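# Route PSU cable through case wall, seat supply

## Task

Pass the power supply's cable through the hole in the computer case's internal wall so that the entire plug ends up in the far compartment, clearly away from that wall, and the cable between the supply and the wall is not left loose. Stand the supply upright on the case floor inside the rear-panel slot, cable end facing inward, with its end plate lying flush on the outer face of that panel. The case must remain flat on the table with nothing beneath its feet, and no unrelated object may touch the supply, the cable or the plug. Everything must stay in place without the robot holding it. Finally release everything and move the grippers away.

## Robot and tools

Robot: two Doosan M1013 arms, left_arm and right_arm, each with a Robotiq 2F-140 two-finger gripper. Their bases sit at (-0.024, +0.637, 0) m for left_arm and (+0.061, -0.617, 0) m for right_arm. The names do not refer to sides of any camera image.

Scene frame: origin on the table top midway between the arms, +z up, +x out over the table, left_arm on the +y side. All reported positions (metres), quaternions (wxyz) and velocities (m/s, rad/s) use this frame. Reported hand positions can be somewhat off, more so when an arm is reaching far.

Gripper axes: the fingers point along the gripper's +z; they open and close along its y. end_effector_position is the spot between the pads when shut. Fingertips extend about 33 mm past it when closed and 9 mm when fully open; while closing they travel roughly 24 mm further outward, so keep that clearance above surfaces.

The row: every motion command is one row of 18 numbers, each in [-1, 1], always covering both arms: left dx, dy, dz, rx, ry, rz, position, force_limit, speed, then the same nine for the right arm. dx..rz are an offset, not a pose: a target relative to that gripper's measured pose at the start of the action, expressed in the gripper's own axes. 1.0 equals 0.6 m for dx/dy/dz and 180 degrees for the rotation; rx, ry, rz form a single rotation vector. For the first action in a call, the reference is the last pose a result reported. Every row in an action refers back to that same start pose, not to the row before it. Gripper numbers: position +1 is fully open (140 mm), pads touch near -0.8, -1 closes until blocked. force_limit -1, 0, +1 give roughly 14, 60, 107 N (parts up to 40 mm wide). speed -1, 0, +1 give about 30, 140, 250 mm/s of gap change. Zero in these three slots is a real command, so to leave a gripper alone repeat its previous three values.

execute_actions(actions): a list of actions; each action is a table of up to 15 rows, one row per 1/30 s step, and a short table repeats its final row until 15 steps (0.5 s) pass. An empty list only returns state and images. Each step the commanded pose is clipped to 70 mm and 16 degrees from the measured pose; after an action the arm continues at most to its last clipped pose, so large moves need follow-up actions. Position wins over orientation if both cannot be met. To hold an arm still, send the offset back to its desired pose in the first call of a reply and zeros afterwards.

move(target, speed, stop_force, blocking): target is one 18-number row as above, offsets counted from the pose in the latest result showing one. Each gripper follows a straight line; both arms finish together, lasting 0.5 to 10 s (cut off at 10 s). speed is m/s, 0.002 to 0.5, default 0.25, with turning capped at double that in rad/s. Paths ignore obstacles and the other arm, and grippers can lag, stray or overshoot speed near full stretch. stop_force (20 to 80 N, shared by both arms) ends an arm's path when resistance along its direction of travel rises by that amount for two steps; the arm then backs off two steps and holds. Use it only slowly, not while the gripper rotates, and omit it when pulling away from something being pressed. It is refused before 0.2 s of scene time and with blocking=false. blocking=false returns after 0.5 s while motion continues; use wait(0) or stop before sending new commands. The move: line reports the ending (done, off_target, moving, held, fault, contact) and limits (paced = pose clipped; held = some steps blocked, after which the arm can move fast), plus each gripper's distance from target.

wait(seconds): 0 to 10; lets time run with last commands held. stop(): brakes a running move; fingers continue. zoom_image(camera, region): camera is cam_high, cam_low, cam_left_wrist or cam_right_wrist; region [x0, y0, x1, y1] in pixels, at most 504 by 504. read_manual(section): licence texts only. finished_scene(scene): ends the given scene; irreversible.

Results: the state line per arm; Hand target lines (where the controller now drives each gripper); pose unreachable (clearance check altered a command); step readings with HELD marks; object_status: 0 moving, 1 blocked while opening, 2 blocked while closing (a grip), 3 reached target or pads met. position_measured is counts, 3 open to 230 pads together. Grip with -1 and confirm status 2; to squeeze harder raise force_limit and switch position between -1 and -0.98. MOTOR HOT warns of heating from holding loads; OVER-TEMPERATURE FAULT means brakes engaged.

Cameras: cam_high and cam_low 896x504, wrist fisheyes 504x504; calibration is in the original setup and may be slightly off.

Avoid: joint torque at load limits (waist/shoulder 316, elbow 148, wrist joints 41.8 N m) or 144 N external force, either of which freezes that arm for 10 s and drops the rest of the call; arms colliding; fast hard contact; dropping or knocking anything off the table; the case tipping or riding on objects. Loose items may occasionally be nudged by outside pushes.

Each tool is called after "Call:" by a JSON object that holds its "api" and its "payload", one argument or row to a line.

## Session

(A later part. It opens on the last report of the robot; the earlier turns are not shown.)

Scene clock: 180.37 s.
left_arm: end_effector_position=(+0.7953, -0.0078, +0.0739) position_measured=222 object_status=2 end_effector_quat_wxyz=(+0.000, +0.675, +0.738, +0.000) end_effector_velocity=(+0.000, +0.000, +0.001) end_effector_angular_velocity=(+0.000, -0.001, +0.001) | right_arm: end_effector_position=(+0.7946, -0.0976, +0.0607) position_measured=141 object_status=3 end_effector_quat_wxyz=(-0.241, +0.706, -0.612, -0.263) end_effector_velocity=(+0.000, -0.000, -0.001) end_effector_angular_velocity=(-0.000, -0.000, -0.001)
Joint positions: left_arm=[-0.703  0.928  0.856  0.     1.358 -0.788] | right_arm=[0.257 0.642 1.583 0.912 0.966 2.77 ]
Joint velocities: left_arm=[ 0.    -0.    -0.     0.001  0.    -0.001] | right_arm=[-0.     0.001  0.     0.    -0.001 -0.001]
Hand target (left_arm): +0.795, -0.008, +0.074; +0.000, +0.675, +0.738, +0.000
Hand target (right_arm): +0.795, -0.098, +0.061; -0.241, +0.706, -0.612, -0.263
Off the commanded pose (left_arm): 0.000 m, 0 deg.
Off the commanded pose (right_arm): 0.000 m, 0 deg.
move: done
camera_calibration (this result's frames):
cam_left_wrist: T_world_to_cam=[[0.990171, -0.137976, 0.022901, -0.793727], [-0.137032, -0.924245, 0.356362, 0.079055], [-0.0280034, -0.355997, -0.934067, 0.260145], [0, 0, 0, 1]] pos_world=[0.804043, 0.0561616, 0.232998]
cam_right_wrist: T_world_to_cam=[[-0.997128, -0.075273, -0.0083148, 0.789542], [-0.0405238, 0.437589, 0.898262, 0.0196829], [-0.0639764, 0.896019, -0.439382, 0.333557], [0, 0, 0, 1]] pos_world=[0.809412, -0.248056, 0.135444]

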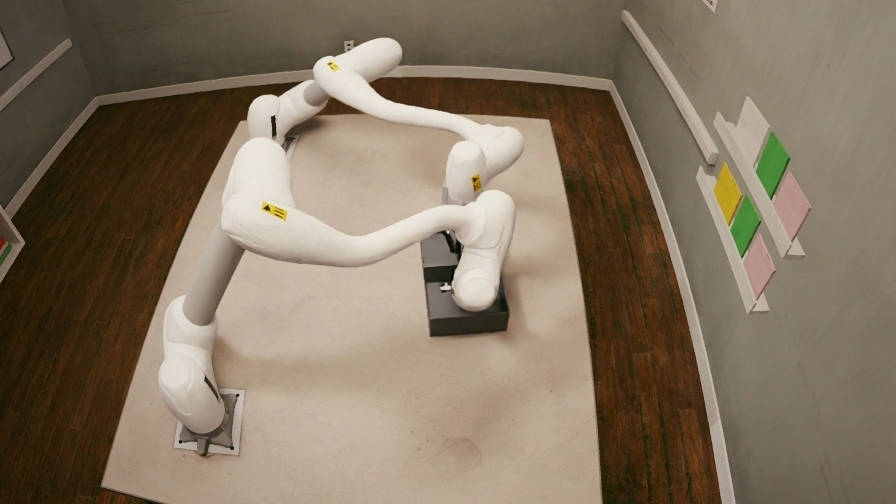

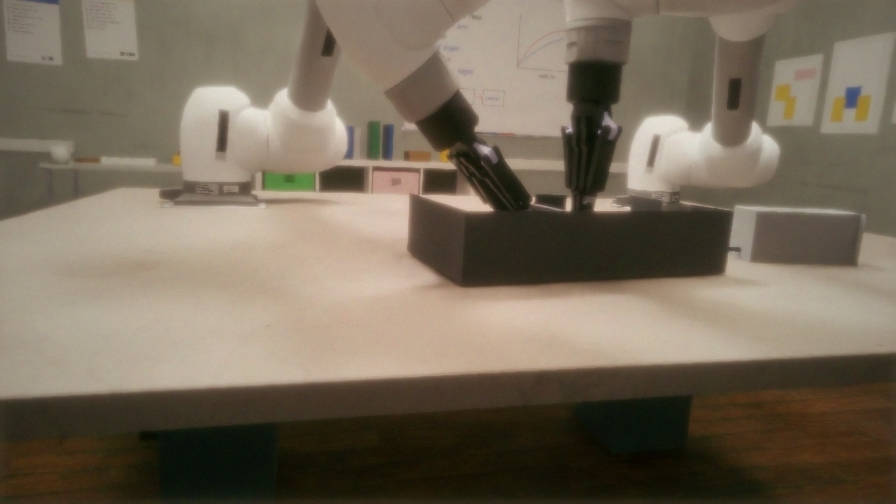

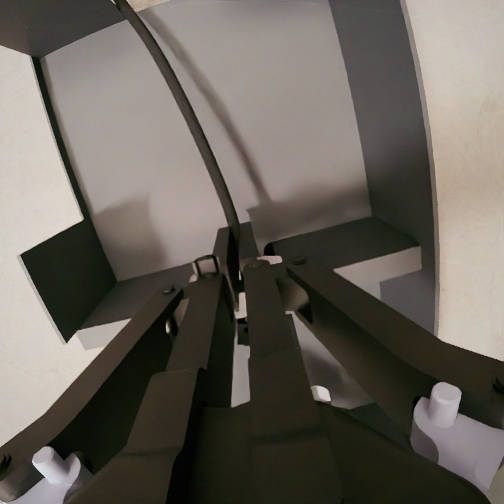

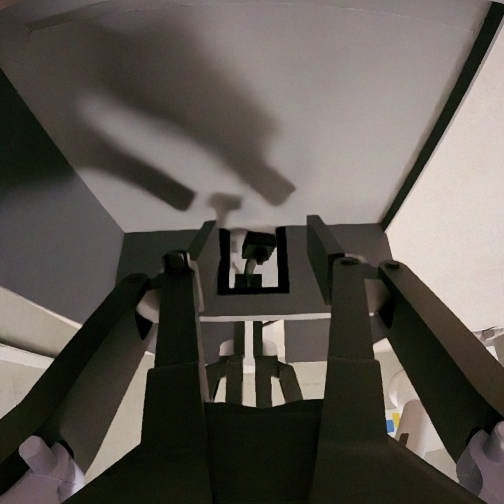

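Call:
{"api": "move", "payload": {
  "target": [0,0,0,0,0,0,-1,-0.7,-0.3,-0.008,0,0.015,0,0,0,-0.1,-0.6,0],
  "speed": 0.03
}}

Call:
{"api": "move", "payload": {
  "target": [0,0,0,0,0,0,-1,-0.7,-0.3,0,0,0,0,0,0,-1,-0.6,-0.3]
}}

Scene clock: 187.60 s.
left_arm: end_effector_position=(+0.7953, -0.0078, +0.0739) position_measured=222 object_status=2 end_effector_quat_wxyz=(+0.000, +0.675, +0.738, +0.000) end_effector_velocity=(-0.000, +0.001, +0.000) end_effector_angular_velocity=(+0.001, -0.001, +0.001) | right_arm: end_effector_position=(+0.7934, -0.0883, +0.0573) position_measured=141 object_status=3 end_effector_quat_wxyz=(-0.241, +0.706, -0.612, -0.263) end_effector_velocity=(+0.001, -0.000, -0.001) end_effector_angular_velocity=(-0.000, -0.000, -0.002)
Joint positions: left_arm=[-0.703  0.928  0.856  0.     1.358 -0.788] | right_arm=[0.268 0.649 1.579 0.916 0.957 2.775]
Joint velocities: left_arm=[-0.    -0.     0.001  0.001  0.    -0.001] | right_arm=[-0.     0.001 -0.001  0.001 -0.002  0.   ]
Hand target (left_arm): +0.795, -0.008, +0.074; +0.000, +0.675, +0.738, +0.000
Hand target (right_arm): +0.793, -0.088, +0.057; -0.241, +0.706, -0.612, -0.263
Off the commanded pose (left_arm): 0.000 m, 0 deg.
Off the commanded pose (right_arm): 0.000 m, 0 deg.
move: done
camera_calibration (this result's frames):
cam_left_wrist: T_world_to_cam=[[0.990173, -0.137965, 0.022874, -0.793717], [-0.13701, -0.924232, 0.356402, 0.0790213], [-0.0280301, -0.356034, -0.934053, 0.26016], [0, 0, 0, 1]] pos_world=[0.804037, 0.0561549, 0.232996]
cam_right_wrist: T_world_to_cam=[[-0.997129, -0.0752701, -0.00829813, 0.788992], [-0.040506, 0.437567, 0.898273, 0.0186326], [-0.0639821, 0.89603, -0.43936, 0.323554], [0, 0, 0, 1]] pos_world=[0.808183, -0.23868, 0.131967]

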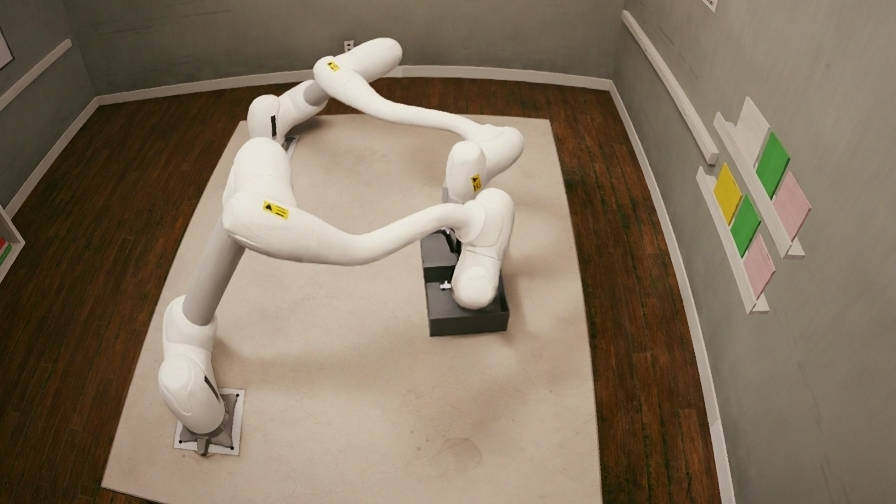

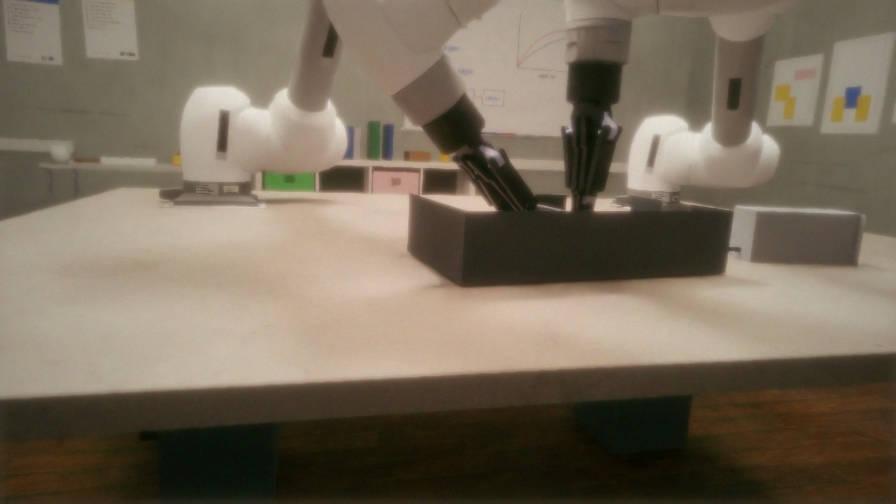

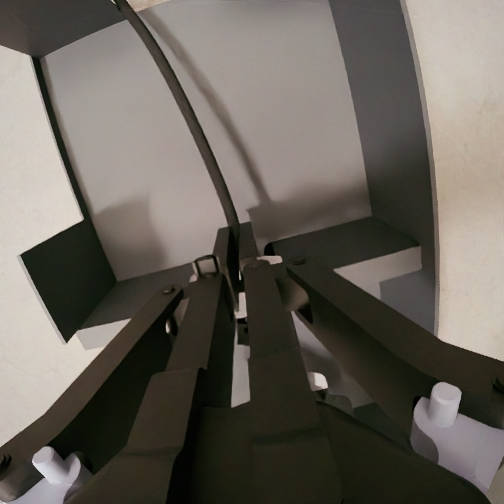

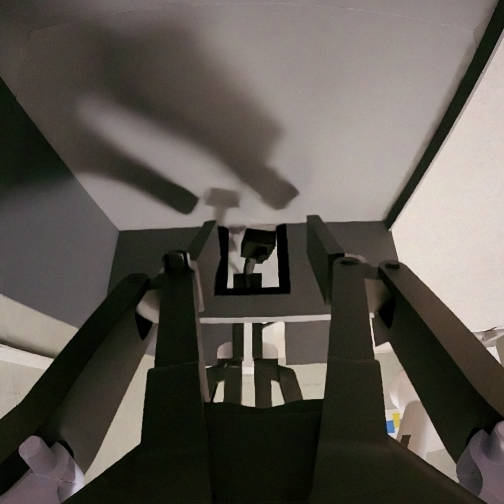

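Scene clock: 188.17 s.
left_arm: end_effector_position=(+0.7953, -0.0078, +0.0739) position_measured=222 object_status=2 end_effector_quat_wxyz=(+0.000, +0.675, +0.738, +0.000) end_effector_velocity=(-0.001, +0.000, -0.001) end_effector_angular_velocity=(+0.001, +0.002, -0.000) | right_arm: end_effector_position=(+0.7934, -0.0882, +0.0572) position_measured=200 object_status=2 end_effector_quat_wxyz=(-0.241, +0.706, -0.612, -0.263) end_effector_velocity=(-0.001, +0.001, -0.000) end_effector_angular_velocity=(+0.000, -0.000, +0.001)
Joint positions: left_arm=[-0.703  0.928  0.856  0.     1.358 -0.788] | right_arm=[0.268 0.649 1.579 0.916 0.957 2.775]
Joint velocities: left_arm=[-0.     0.001 -0.    -0.     0.001 -0.   ] | right_arm=[ 0.001 -0.     0.001  0.    -0.    -0.   ]
Hand target (left_arm): +0.795, -0.008, +0.074; +0.000, +0.675, +0.738, +0.000
Hand target (right_arm): +0.793, -0.088, +0.057; -0.241, +0.706, -0.612, -0.263
Off the commanded pose (left_arm): 0.000 m, 0 deg.
Off the commanded pose (right_arm): 0.000 m, 0 deg.
move: done
camera_calibration (this result's frames):
cam_left_wrist: T_world_to_cam=[[0.990174, -0.137957, 0.022874, -0.793722], [-0.137003, -0.924233, 0.356402, 0.079022], [-0.0280274, -0.356034, -0.934053, 0.260161], [0, 0, 0, 1]] pos_world=[0.804041, 0.0561612, 0.232996]
cam_right_wrist: T_world_to_cam=[[-0.997131, -0.0752374, -0.00830144, 0.789013], [-0.0404946, 0.437567, 0.898273, 0.0186279], [-0.0639513, 0.896032, -0.439359, 0.323511], [0, 0, 0, 1]] pos_world=[0.808192, -0.238664, 0.131955]

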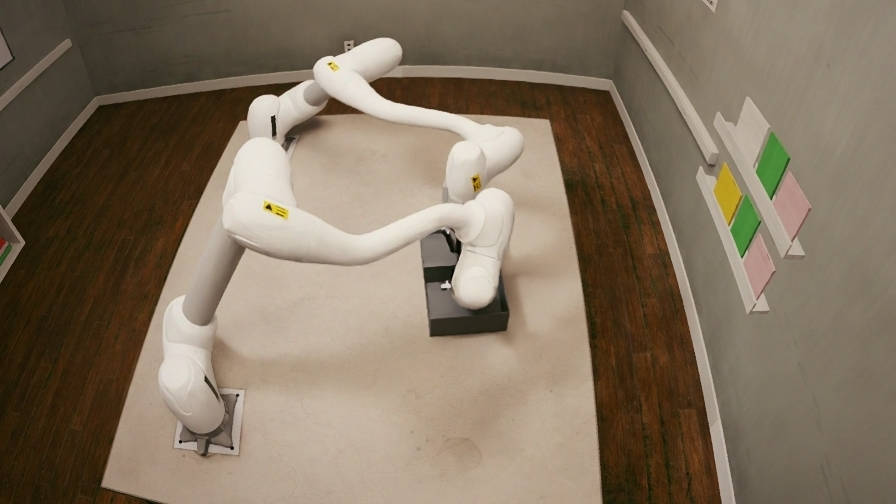

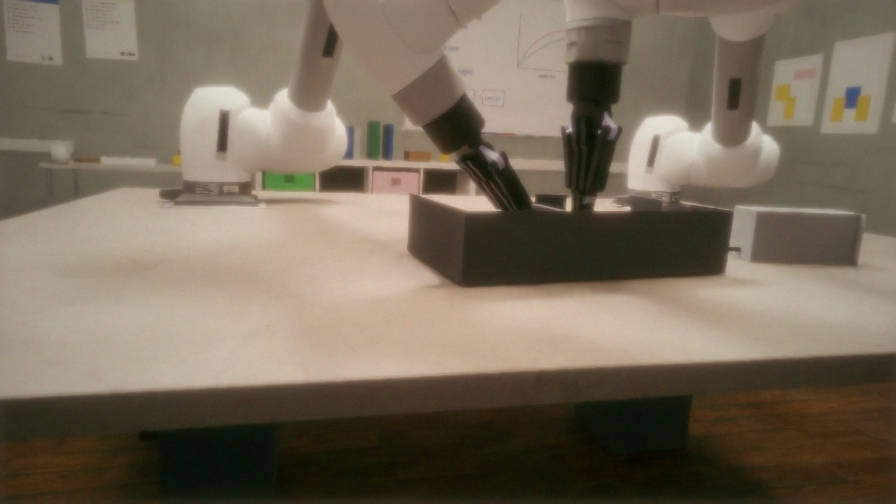

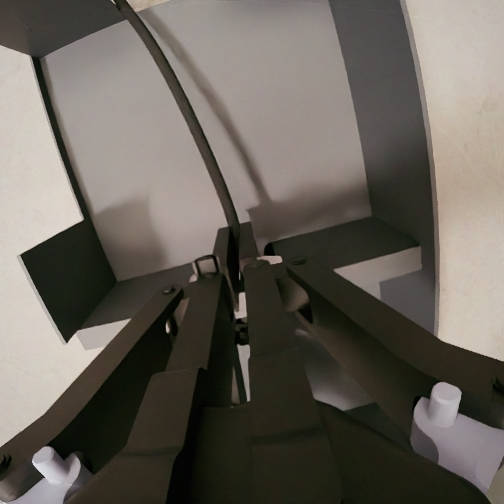

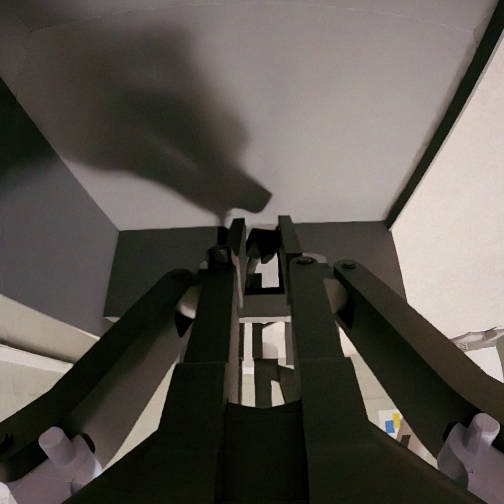

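Call:
{"api": "move", "payload": {
  "target": [0.01,0,0,0,0,0,-0.3,-0.7,0,0,0,0,0,0,0,-1,-0.6,-0.3],
  "speed": 0.03
}}

Call:
{"api": "move", "payload": {
  "target": [0.03,0,-0.2,0,0,0,-0.3,-0.7,0,0,0,0,0,0,0,-1,-0.6,-0.3],
  "speed": 0.15
}}

Call:
{"api": "move", "payload": {
  "target": [0.52,0.03,-0.1,0,0,0.1,0.5,-0.2,0,0,0,0,0,0,0,-1,-0.6,-0.3]
}}

Scene clock: 196.67 s.
left_arm: end_effector_position=(+0.7947, -0.0019, +0.0739) position_measured=167 object_status=3 end_effector_quat_wxyz=(+0.000, +0.675, +0.738, +0.000) end_effector_velocity=(-0.000, +0.001, -0.003) end_effector_angular_velocity=(+0.000, +0.002, +0.001) | right_arm: end_effector_position=(+0.7934, -0.0882, +0.0573) position_measured=200 object_status=2 end_effector_quat_wxyz=(-0.241, +0.706, -0.612, -0.263) end_effector_velocity=(-0.000, -0.000, +0.000) end_effector_angular_velocity=(+0.000, +0.001, -0.000)
Joint positions: left_arm=[-0.699  0.919  0.872  0.     1.35  -0.784] | right_arm=[0.268 0.649 1.579 0.916 0.957 2.775]
Joint velocities: left_arm=[ 0.001  0.001  0.004 -0.001 -0.002  0.001] | right_arm=[-0.     0.    -0.     0.     0.001  0.   ]
Hand target (left_arm): +0.795, -0.002, +0.074; +0.000, +0.675, +0.738, +0.000
Hand target (right_arm): +0.793, -0.088, +0.057; -0.241, +0.706, -0.612, -0.263
Off the commanded pose (left_arm): 0.000 m, 0 deg.
Off the commanded pose (right_arm): 0.000 m, 0 deg.
move: done
camera_calibration (this result's frames):
cam_left_wrist: T_world_to_cam=[[0.990173, -0.13797, 0.0228548, -0.792386], [-0.137009, -0.924237, 0.356391, 0.0843782], [-0.028048, -0.35602, -0.934057, 0.262246], [0, 0, 0, 1]] pos_world=[0.803515, 0.0620246, 0.232991]
cam_right_wrist: T_world_to_cam=[[-0.997129, -0.075266, -0.00827876, 0.788995], [-0.040485, 0.437542, 0.898286, 0.0185937], [-0.0639881, 0.896042, -0.439333, 0.323558], [0, 0, 0, 1]] pos_world=[0.808187, -0.238672, 0.131979]

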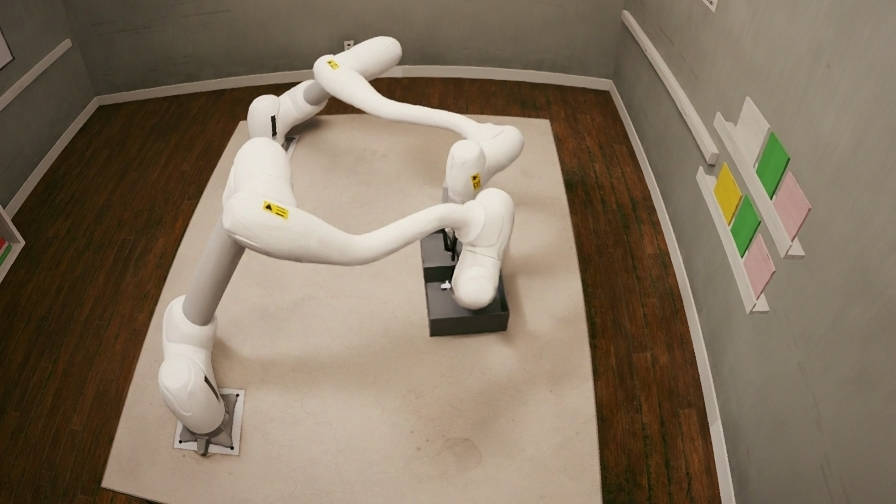

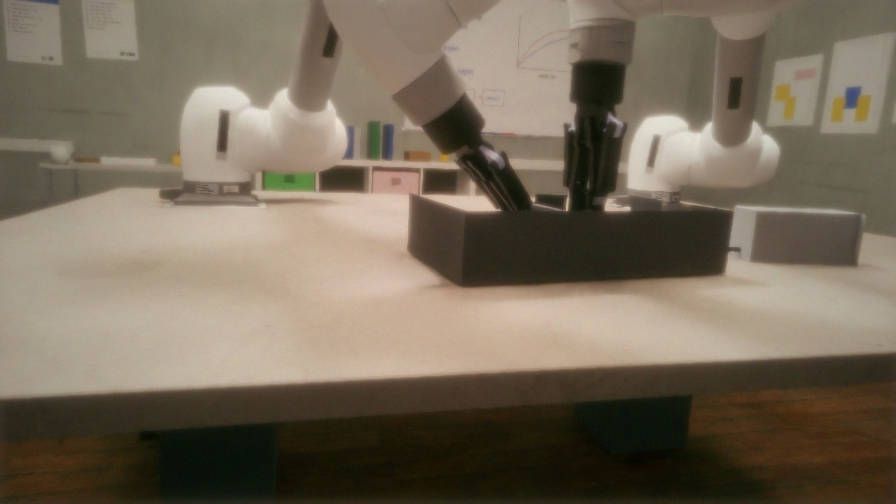

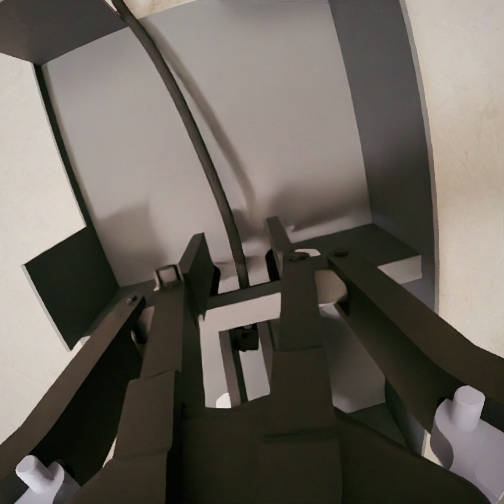

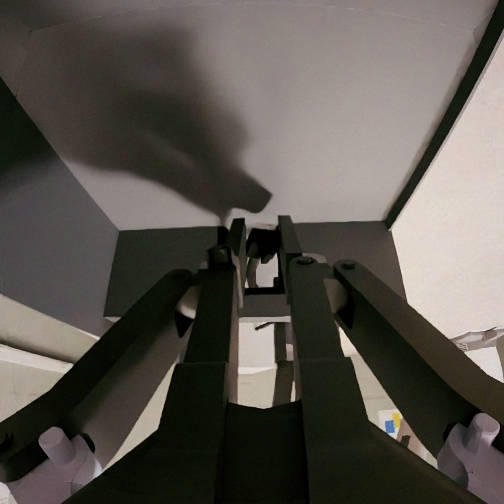

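Scene clock: 197.93 s.
left_arm: end_effector_position=(+0.7933, +0.0161, +0.1937) position_measured=167 object_status=3 end_effector_quat_wxyz=(+0.000, +0.675, +0.738, +0.000) end_effector_velocity=(-0.000, +0.000, +0.003) end_effector_angular_velocity=(-0.000, -0.000, +0.001) | right_arm: end_effector_position=(+0.7934, -0.0882, +0.0573) position_measured=200 object_status=2 end_effector_quat_wxyz=(-0.241, +0.706, -0.612, -0.263) end_effector_velocity=(+0.001, -0.000, -0.000) end_effector_angular_velocity=(-0.001, -0.001, -0.001)
Joint positions: left_arm=[-0.686  0.856  0.773  0.     1.512 -0.772] | right_arm=[0.268 0.649 1.579 0.916 0.957 2.775]
Joint velocities: left_arm=[ 0.    -0.001 -0.002 -0.     0.003 -0.001] | right_arm=[-0.     0.    -0.    -0.    -0.002 -0.   ]
Hand target (left_arm): +0.793, +0.016, +0.194; +0.000, +0.675, +0.738, +0.000
Hand target (right_arm): +0.793, -0.088, +0.057; -0.241, +0.706, -0.612, -0.263
Off the commanded pose (left_arm): 0.000 m, 0 deg.
Off the commanded pose (right_arm): 0.000 m, 0 deg.
move: done
camera_calibration (this result's frames):
cam_left_wrist: T_world_to_cam=[[0.990205, -0.137737, 0.0228524, -0.791208], [-0.136792, -0.924292, 0.356333, 0.0579259], [-0.027958, -0.355969, -0.93408, 0.380455], [0, 0, 0, 1]] pos_world=[0.802019, 0.0799915, 0.352815]
cam_right_wrist: T_world_to_cam=[[-0.997129, -0.075266, -0.00827892, 0.788995], [-0.0404851, 0.437542, 0.898286, 0.0185937], [-0.063988, 0.896042, -0.439333, 0.323558], [0, 0, 0, 1]] pos_world=[0.808187, -0.238672, 0.131979]

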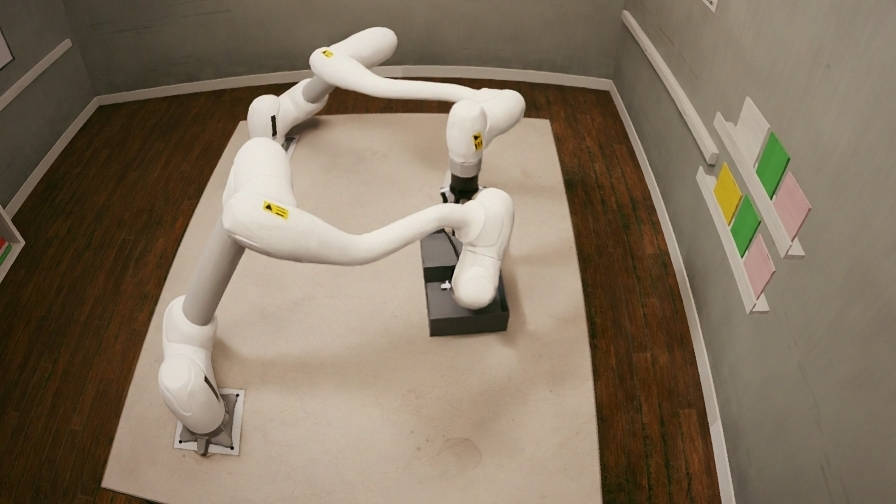

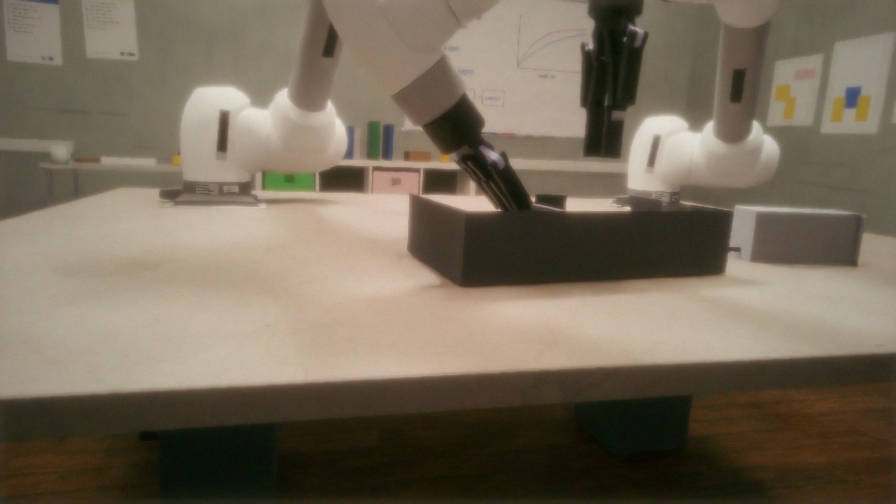

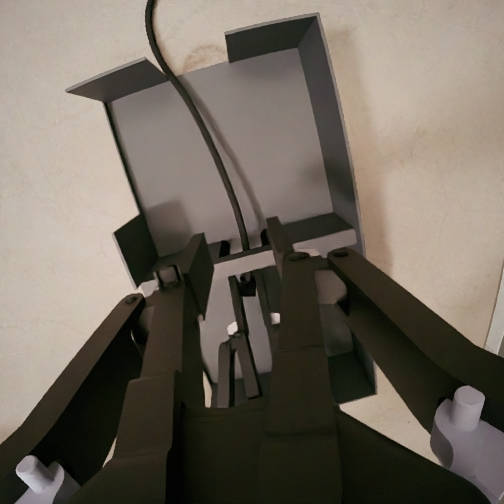

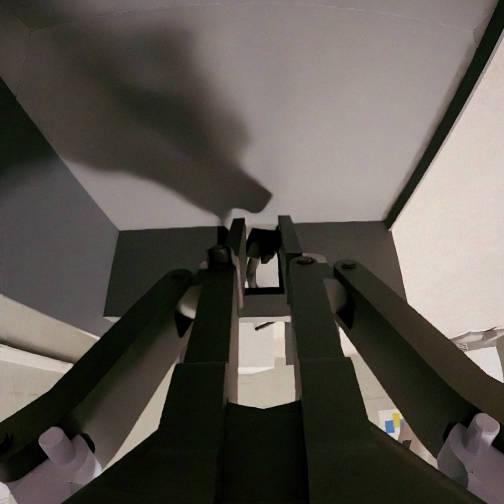

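Scene clock: 199.73 s.
left_arm: end_effector_position=(+0.7833, +0.3284, +0.2536) position_measured=66 object_status=3 end_effector_quat_wxyz=(-0.000, +0.782, +0.623, +0.000) end_effector_velocity=(+0.000, +0.002, -0.000) end_effector_angular_velocity=(+0.001, -0.000, -0.001) | right_arm: end_effector_position=(+0.7934, -0.0882, +0.0573) position_measured=200 object_status=2 end_effector_quat_wxyz=(-0.241, +0.706, -0.612, -0.263) end_effector_velocity=(-0.001, +0.001, +0.000) end_effector_angular_velocity=(+0.000, -0.000, +0.002)
Joint positions: left_arm=[-0.408  0.532  1.22   0.001  1.39  -0.18 ] | right_arm=[0.268 0.649 1.579 0.916 0.957 2.775]
Joint velocities: left_arm=[ 0.002 -0.001  0.002  0.001 -0.001  0.003] | right_arm=[ 0.002 -0.    -0.    -0.     0.     0.   ]
Hand target (left_arm): +0.783, +0.329, +0.254; -0.000, +0.782, +0.623, +0.000
Hand target (right_arm): +0.793, -0.088, +0.057; -0.241, +0.706, -0.612, -0.263
Off the commanded pose (left_arm): 0.000 m, 0 deg.
Off the commanded pose (right_arm): 0.000 m, 0 deg.
move: done
camera_calibration (this result's frames):
cam_left_wrist: T_world_to_cam=[[0.899152, -0.437066, 0.0223173, -0.569951], [-0.415705, -0.837042, 0.35574, 0.513872], [-0.136801, -0.329142, -0.934319, 0.623765], [0, 0, 0, 1]] pos_world=[0.811424, 0.386333, 0.412711]
cam_right_wrist: T_world_to_cam=[[-0.997129, -0.0752662, -0.00827868, 0.788995], [-0.040485, 0.437542, 0.898286, 0.0185937], [-0.0639883, 0.896042, -0.439333, 0.323558], [0, 0, 0, 1]] pos_world=[0.808187, -0.238672, 0.131979]

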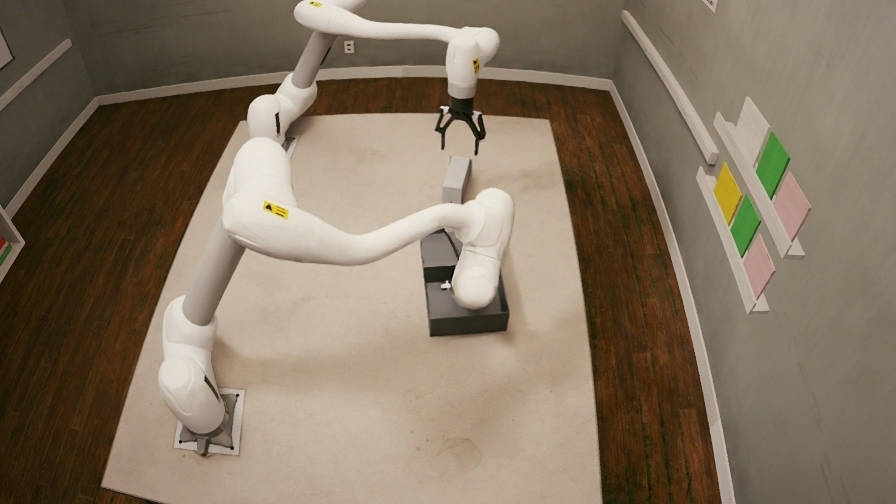

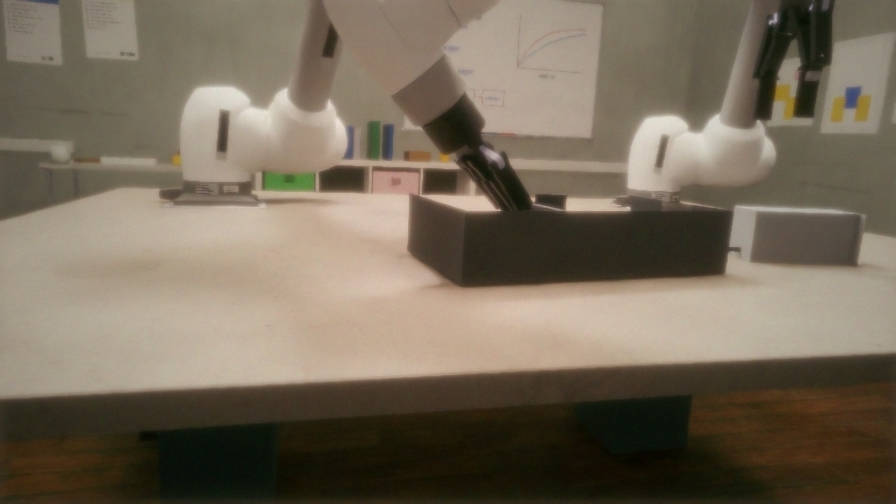

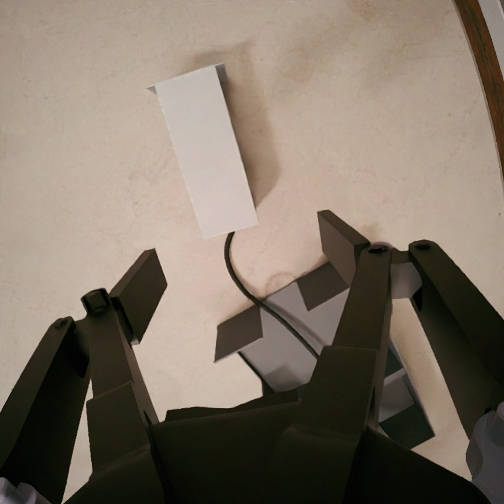

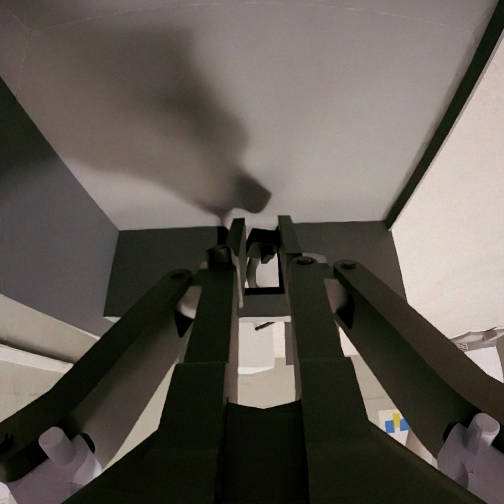

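Call:
{"api": "move", "payload": {
  "target": [0.088,-0.043,0.19,0,0,-0.009,0.5,-0.2,0,0,0,0,0,0,0,-1,-0.6,-0.3]
}}

Call:
{"api": "move", "payload": {
  "target": [0,0,0.124,0,0,0,0.5,-0.2,0,0,0,0,0,0,0,-1,-0.6,-0.3],
  "speed": 0.08
}}

Scene clock: 211.80 s.
left_arm: end_effector_position=(+0.7698, +0.3855, +0.1397) position_measured=66 object_status=3 end_effector_quat_wxyz=(-0.000, +0.774, +0.634, +0.000) end_effector_velocity=(-0.000, +0.001, -0.003) end_effector_angular_velocity=(-0.000, +0.002, +0.001) | right_arm: end_effector_position=(+0.7934, -0.0882, +0.0573) position_measured=200 object_status=2 end_effector_quat_wxyz=(-0.241, +0.706, -0.612, -0.263) end_effector_velocity=(+0.000, -0.000, -0.000) end_effector_angular_velocity=(-0.000, -0.001, -0.000)
Joint positions: left_arm=[-0.352  0.535  1.428  0.001  1.179 -0.151] | right_arm=[0.268 0.649 1.579 0.916 0.957 2.775]
Joint velocities: left_arm=[ 0.001  0.002  0.003 -0.001 -0.003 -0.   ] | right_arm=[-0.    -0.    -0.    -0.001 -0.    -0.   ]
Hand target (left_arm): +0.770, +0.386, +0.140; -0.000, +0.774, +0.634, +0.000
Hand target (right_arm): +0.793, -0.088, +0.057; -0.241, +0.706, -0.612, -0.263
Off the commanded pose (left_arm): 0.000 m, 0 deg.
Off the commanded pose (right_arm): 0.000 m, 0 deg.
move: done
camera_calibration (this result's frames):
cam_left_wrist: T_world_to_cam=[[0.910988, -0.411832, 0.0222494, -0.549107], [-0.392203, -0.848357, 0.355623, 0.58289], [-0.127581, -0.332694, -0.934365, 0.528642], [0, 0, 0, 1]] pos_world=[0.796287, 0.444235, 0.298873]
cam_right_wrist: T_world_to_cam=[[-0.997129, -0.0752659, -0.00827876, 0.788995], [-0.0404849, 0.437542, 0.898286, 0.0185936], [-0.063988, 0.896042, -0.439333, 0.323558], [0, 0, 0, 1]] pos_world=[0.808187, -0.238672, 0.131979]

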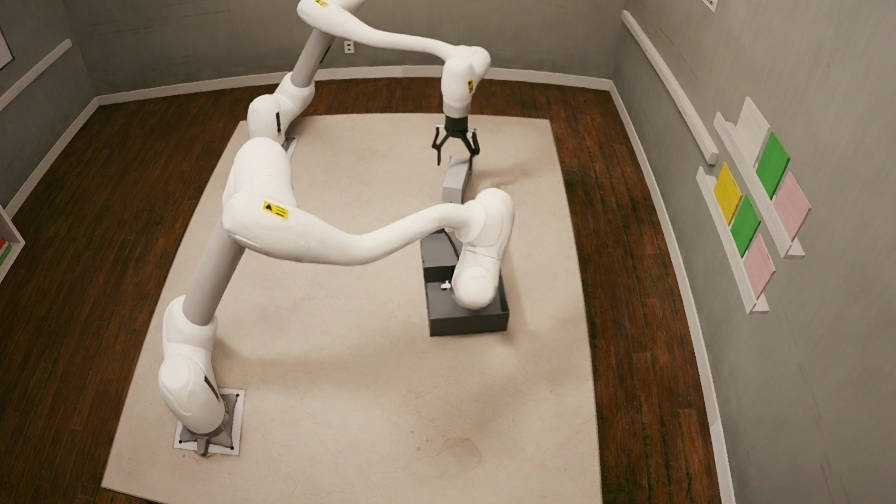

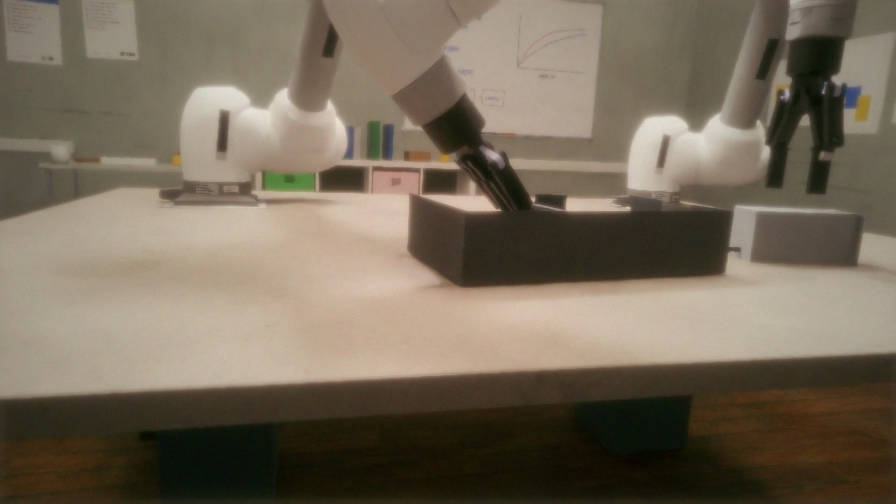

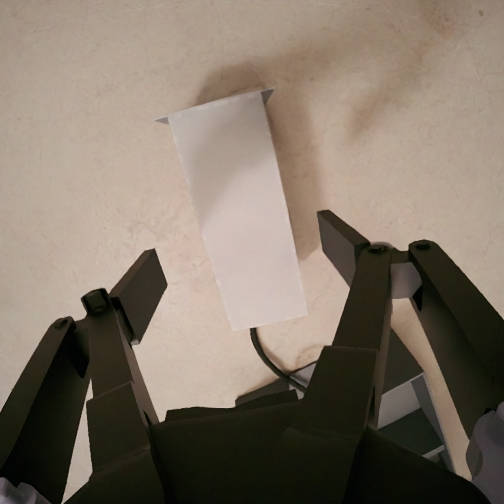

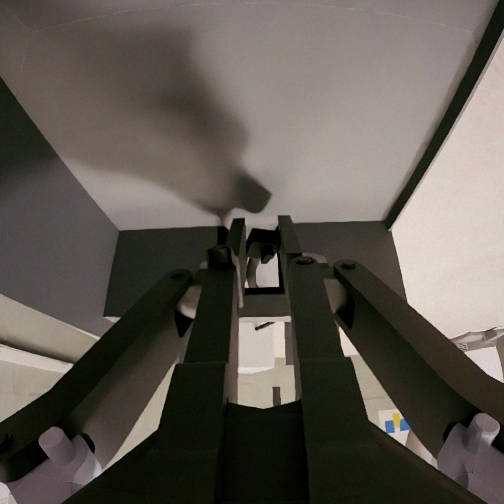

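Scene clock: 213.10 s.
left_arm: end_effector_position=(+0.7697, +0.3856, +0.0655) position_measured=66 object_status=3 end_effector_quat_wxyz=(-0.000, +0.774, +0.634, +0.000) end_effector_velocity=(+0.000, -0.001, -0.001) end_effector_angular_velocity=(-0.002, +0.000, +0.000) | right_arm: end_effector_position=(+0.7934, -0.0882, +0.0573) position_measured=200 object_status=2 end_effector_quat_wxyz=(-0.241, +0.706, -0.612, -0.263) end_effector_velocity=(-0.000, +0.000, +0.000) end_effector_angular_velocity=(+0.000, +0.001, +0.000)
Joint positions: left_arm=[-0.352  0.587  1.489  0.001  1.065 -0.151] | right_arm=[0.268 0.649 1.579 0.916 0.957 2.775]
Joint velocities: left_arm=[-0.     0.002  0.    -0.002 -0.002 -0.   ] | right_arm=[ 0.    -0.     0.     0.     0.001  0.   ]
Hand target (left_arm): +0.770, +0.386, +0.065; -0.000, +0.774, +0.634, +0.000
Hand target (right_arm): +0.793, -0.088, +0.057; -0.241, +0.706, -0.612, -0.263
Off the commanded pose (left_arm): 0.000 m, 0 deg.
Off the commanded pose (right_arm): 0.000 m, 0 deg.
move: done
camera_calibration (this result's frames):
cam_left_wrist: T_world_to_cam=[[0.910943, -0.411931, 0.0222746, -0.547321], [-0.392297, -0.848292, 0.355675, 0.60933], [-0.127618, -0.332738, -0.934344, 0.459318], [0, 0, 0, 1]] pos_world=[0.796233, 0.444264, 0.224629]
cam_right_wrist: T_world_to_cam=[[-0.997129, -0.075266, -0.00827871, 0.788995], [-0.0404849, 0.437542, 0.898286, 0.0185936], [-0.0639881, 0.896042, -0.439333, 0.323558], [0, 0, 0, 1]] pos_world=[0.808187, -0.238672, 0.131979]

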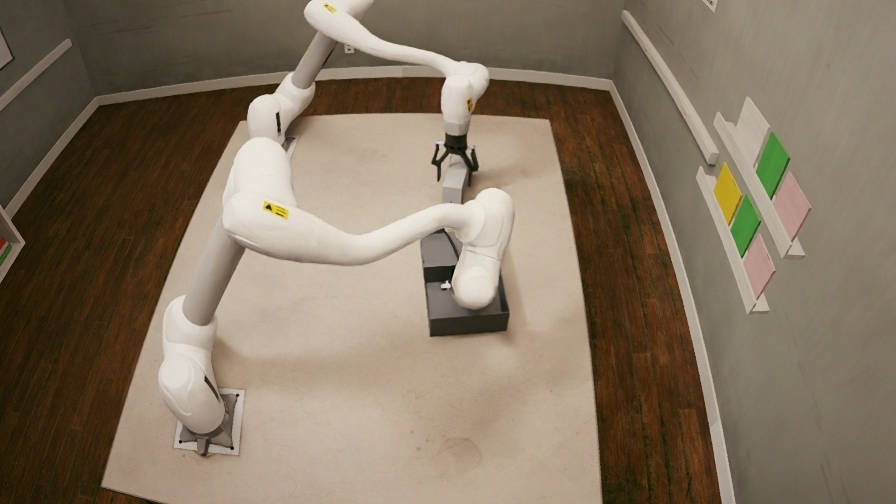

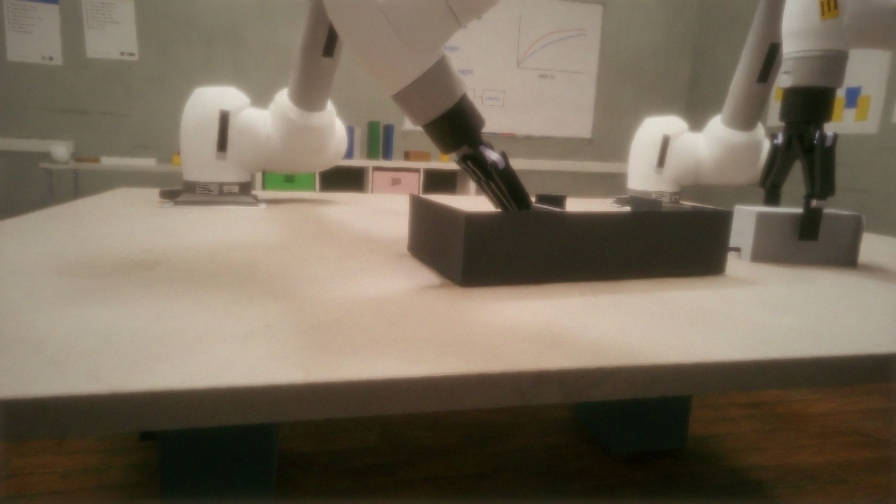

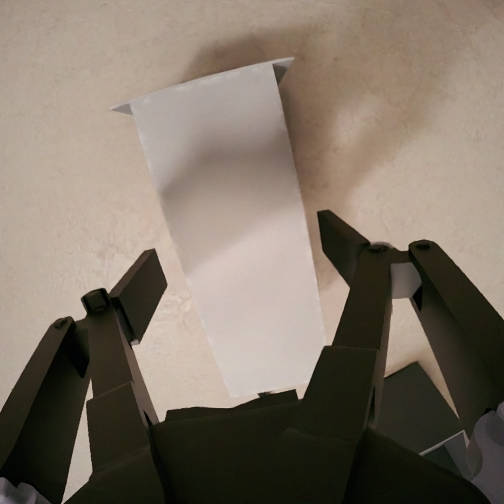

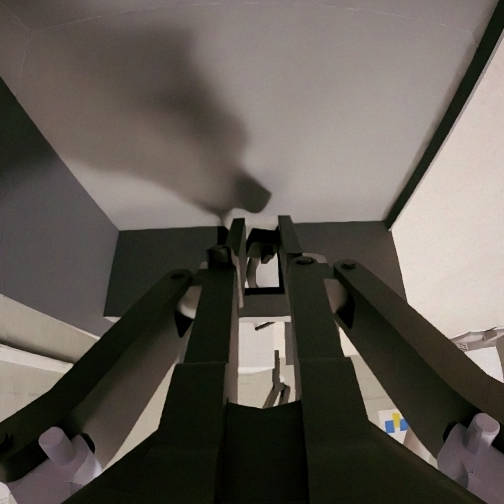

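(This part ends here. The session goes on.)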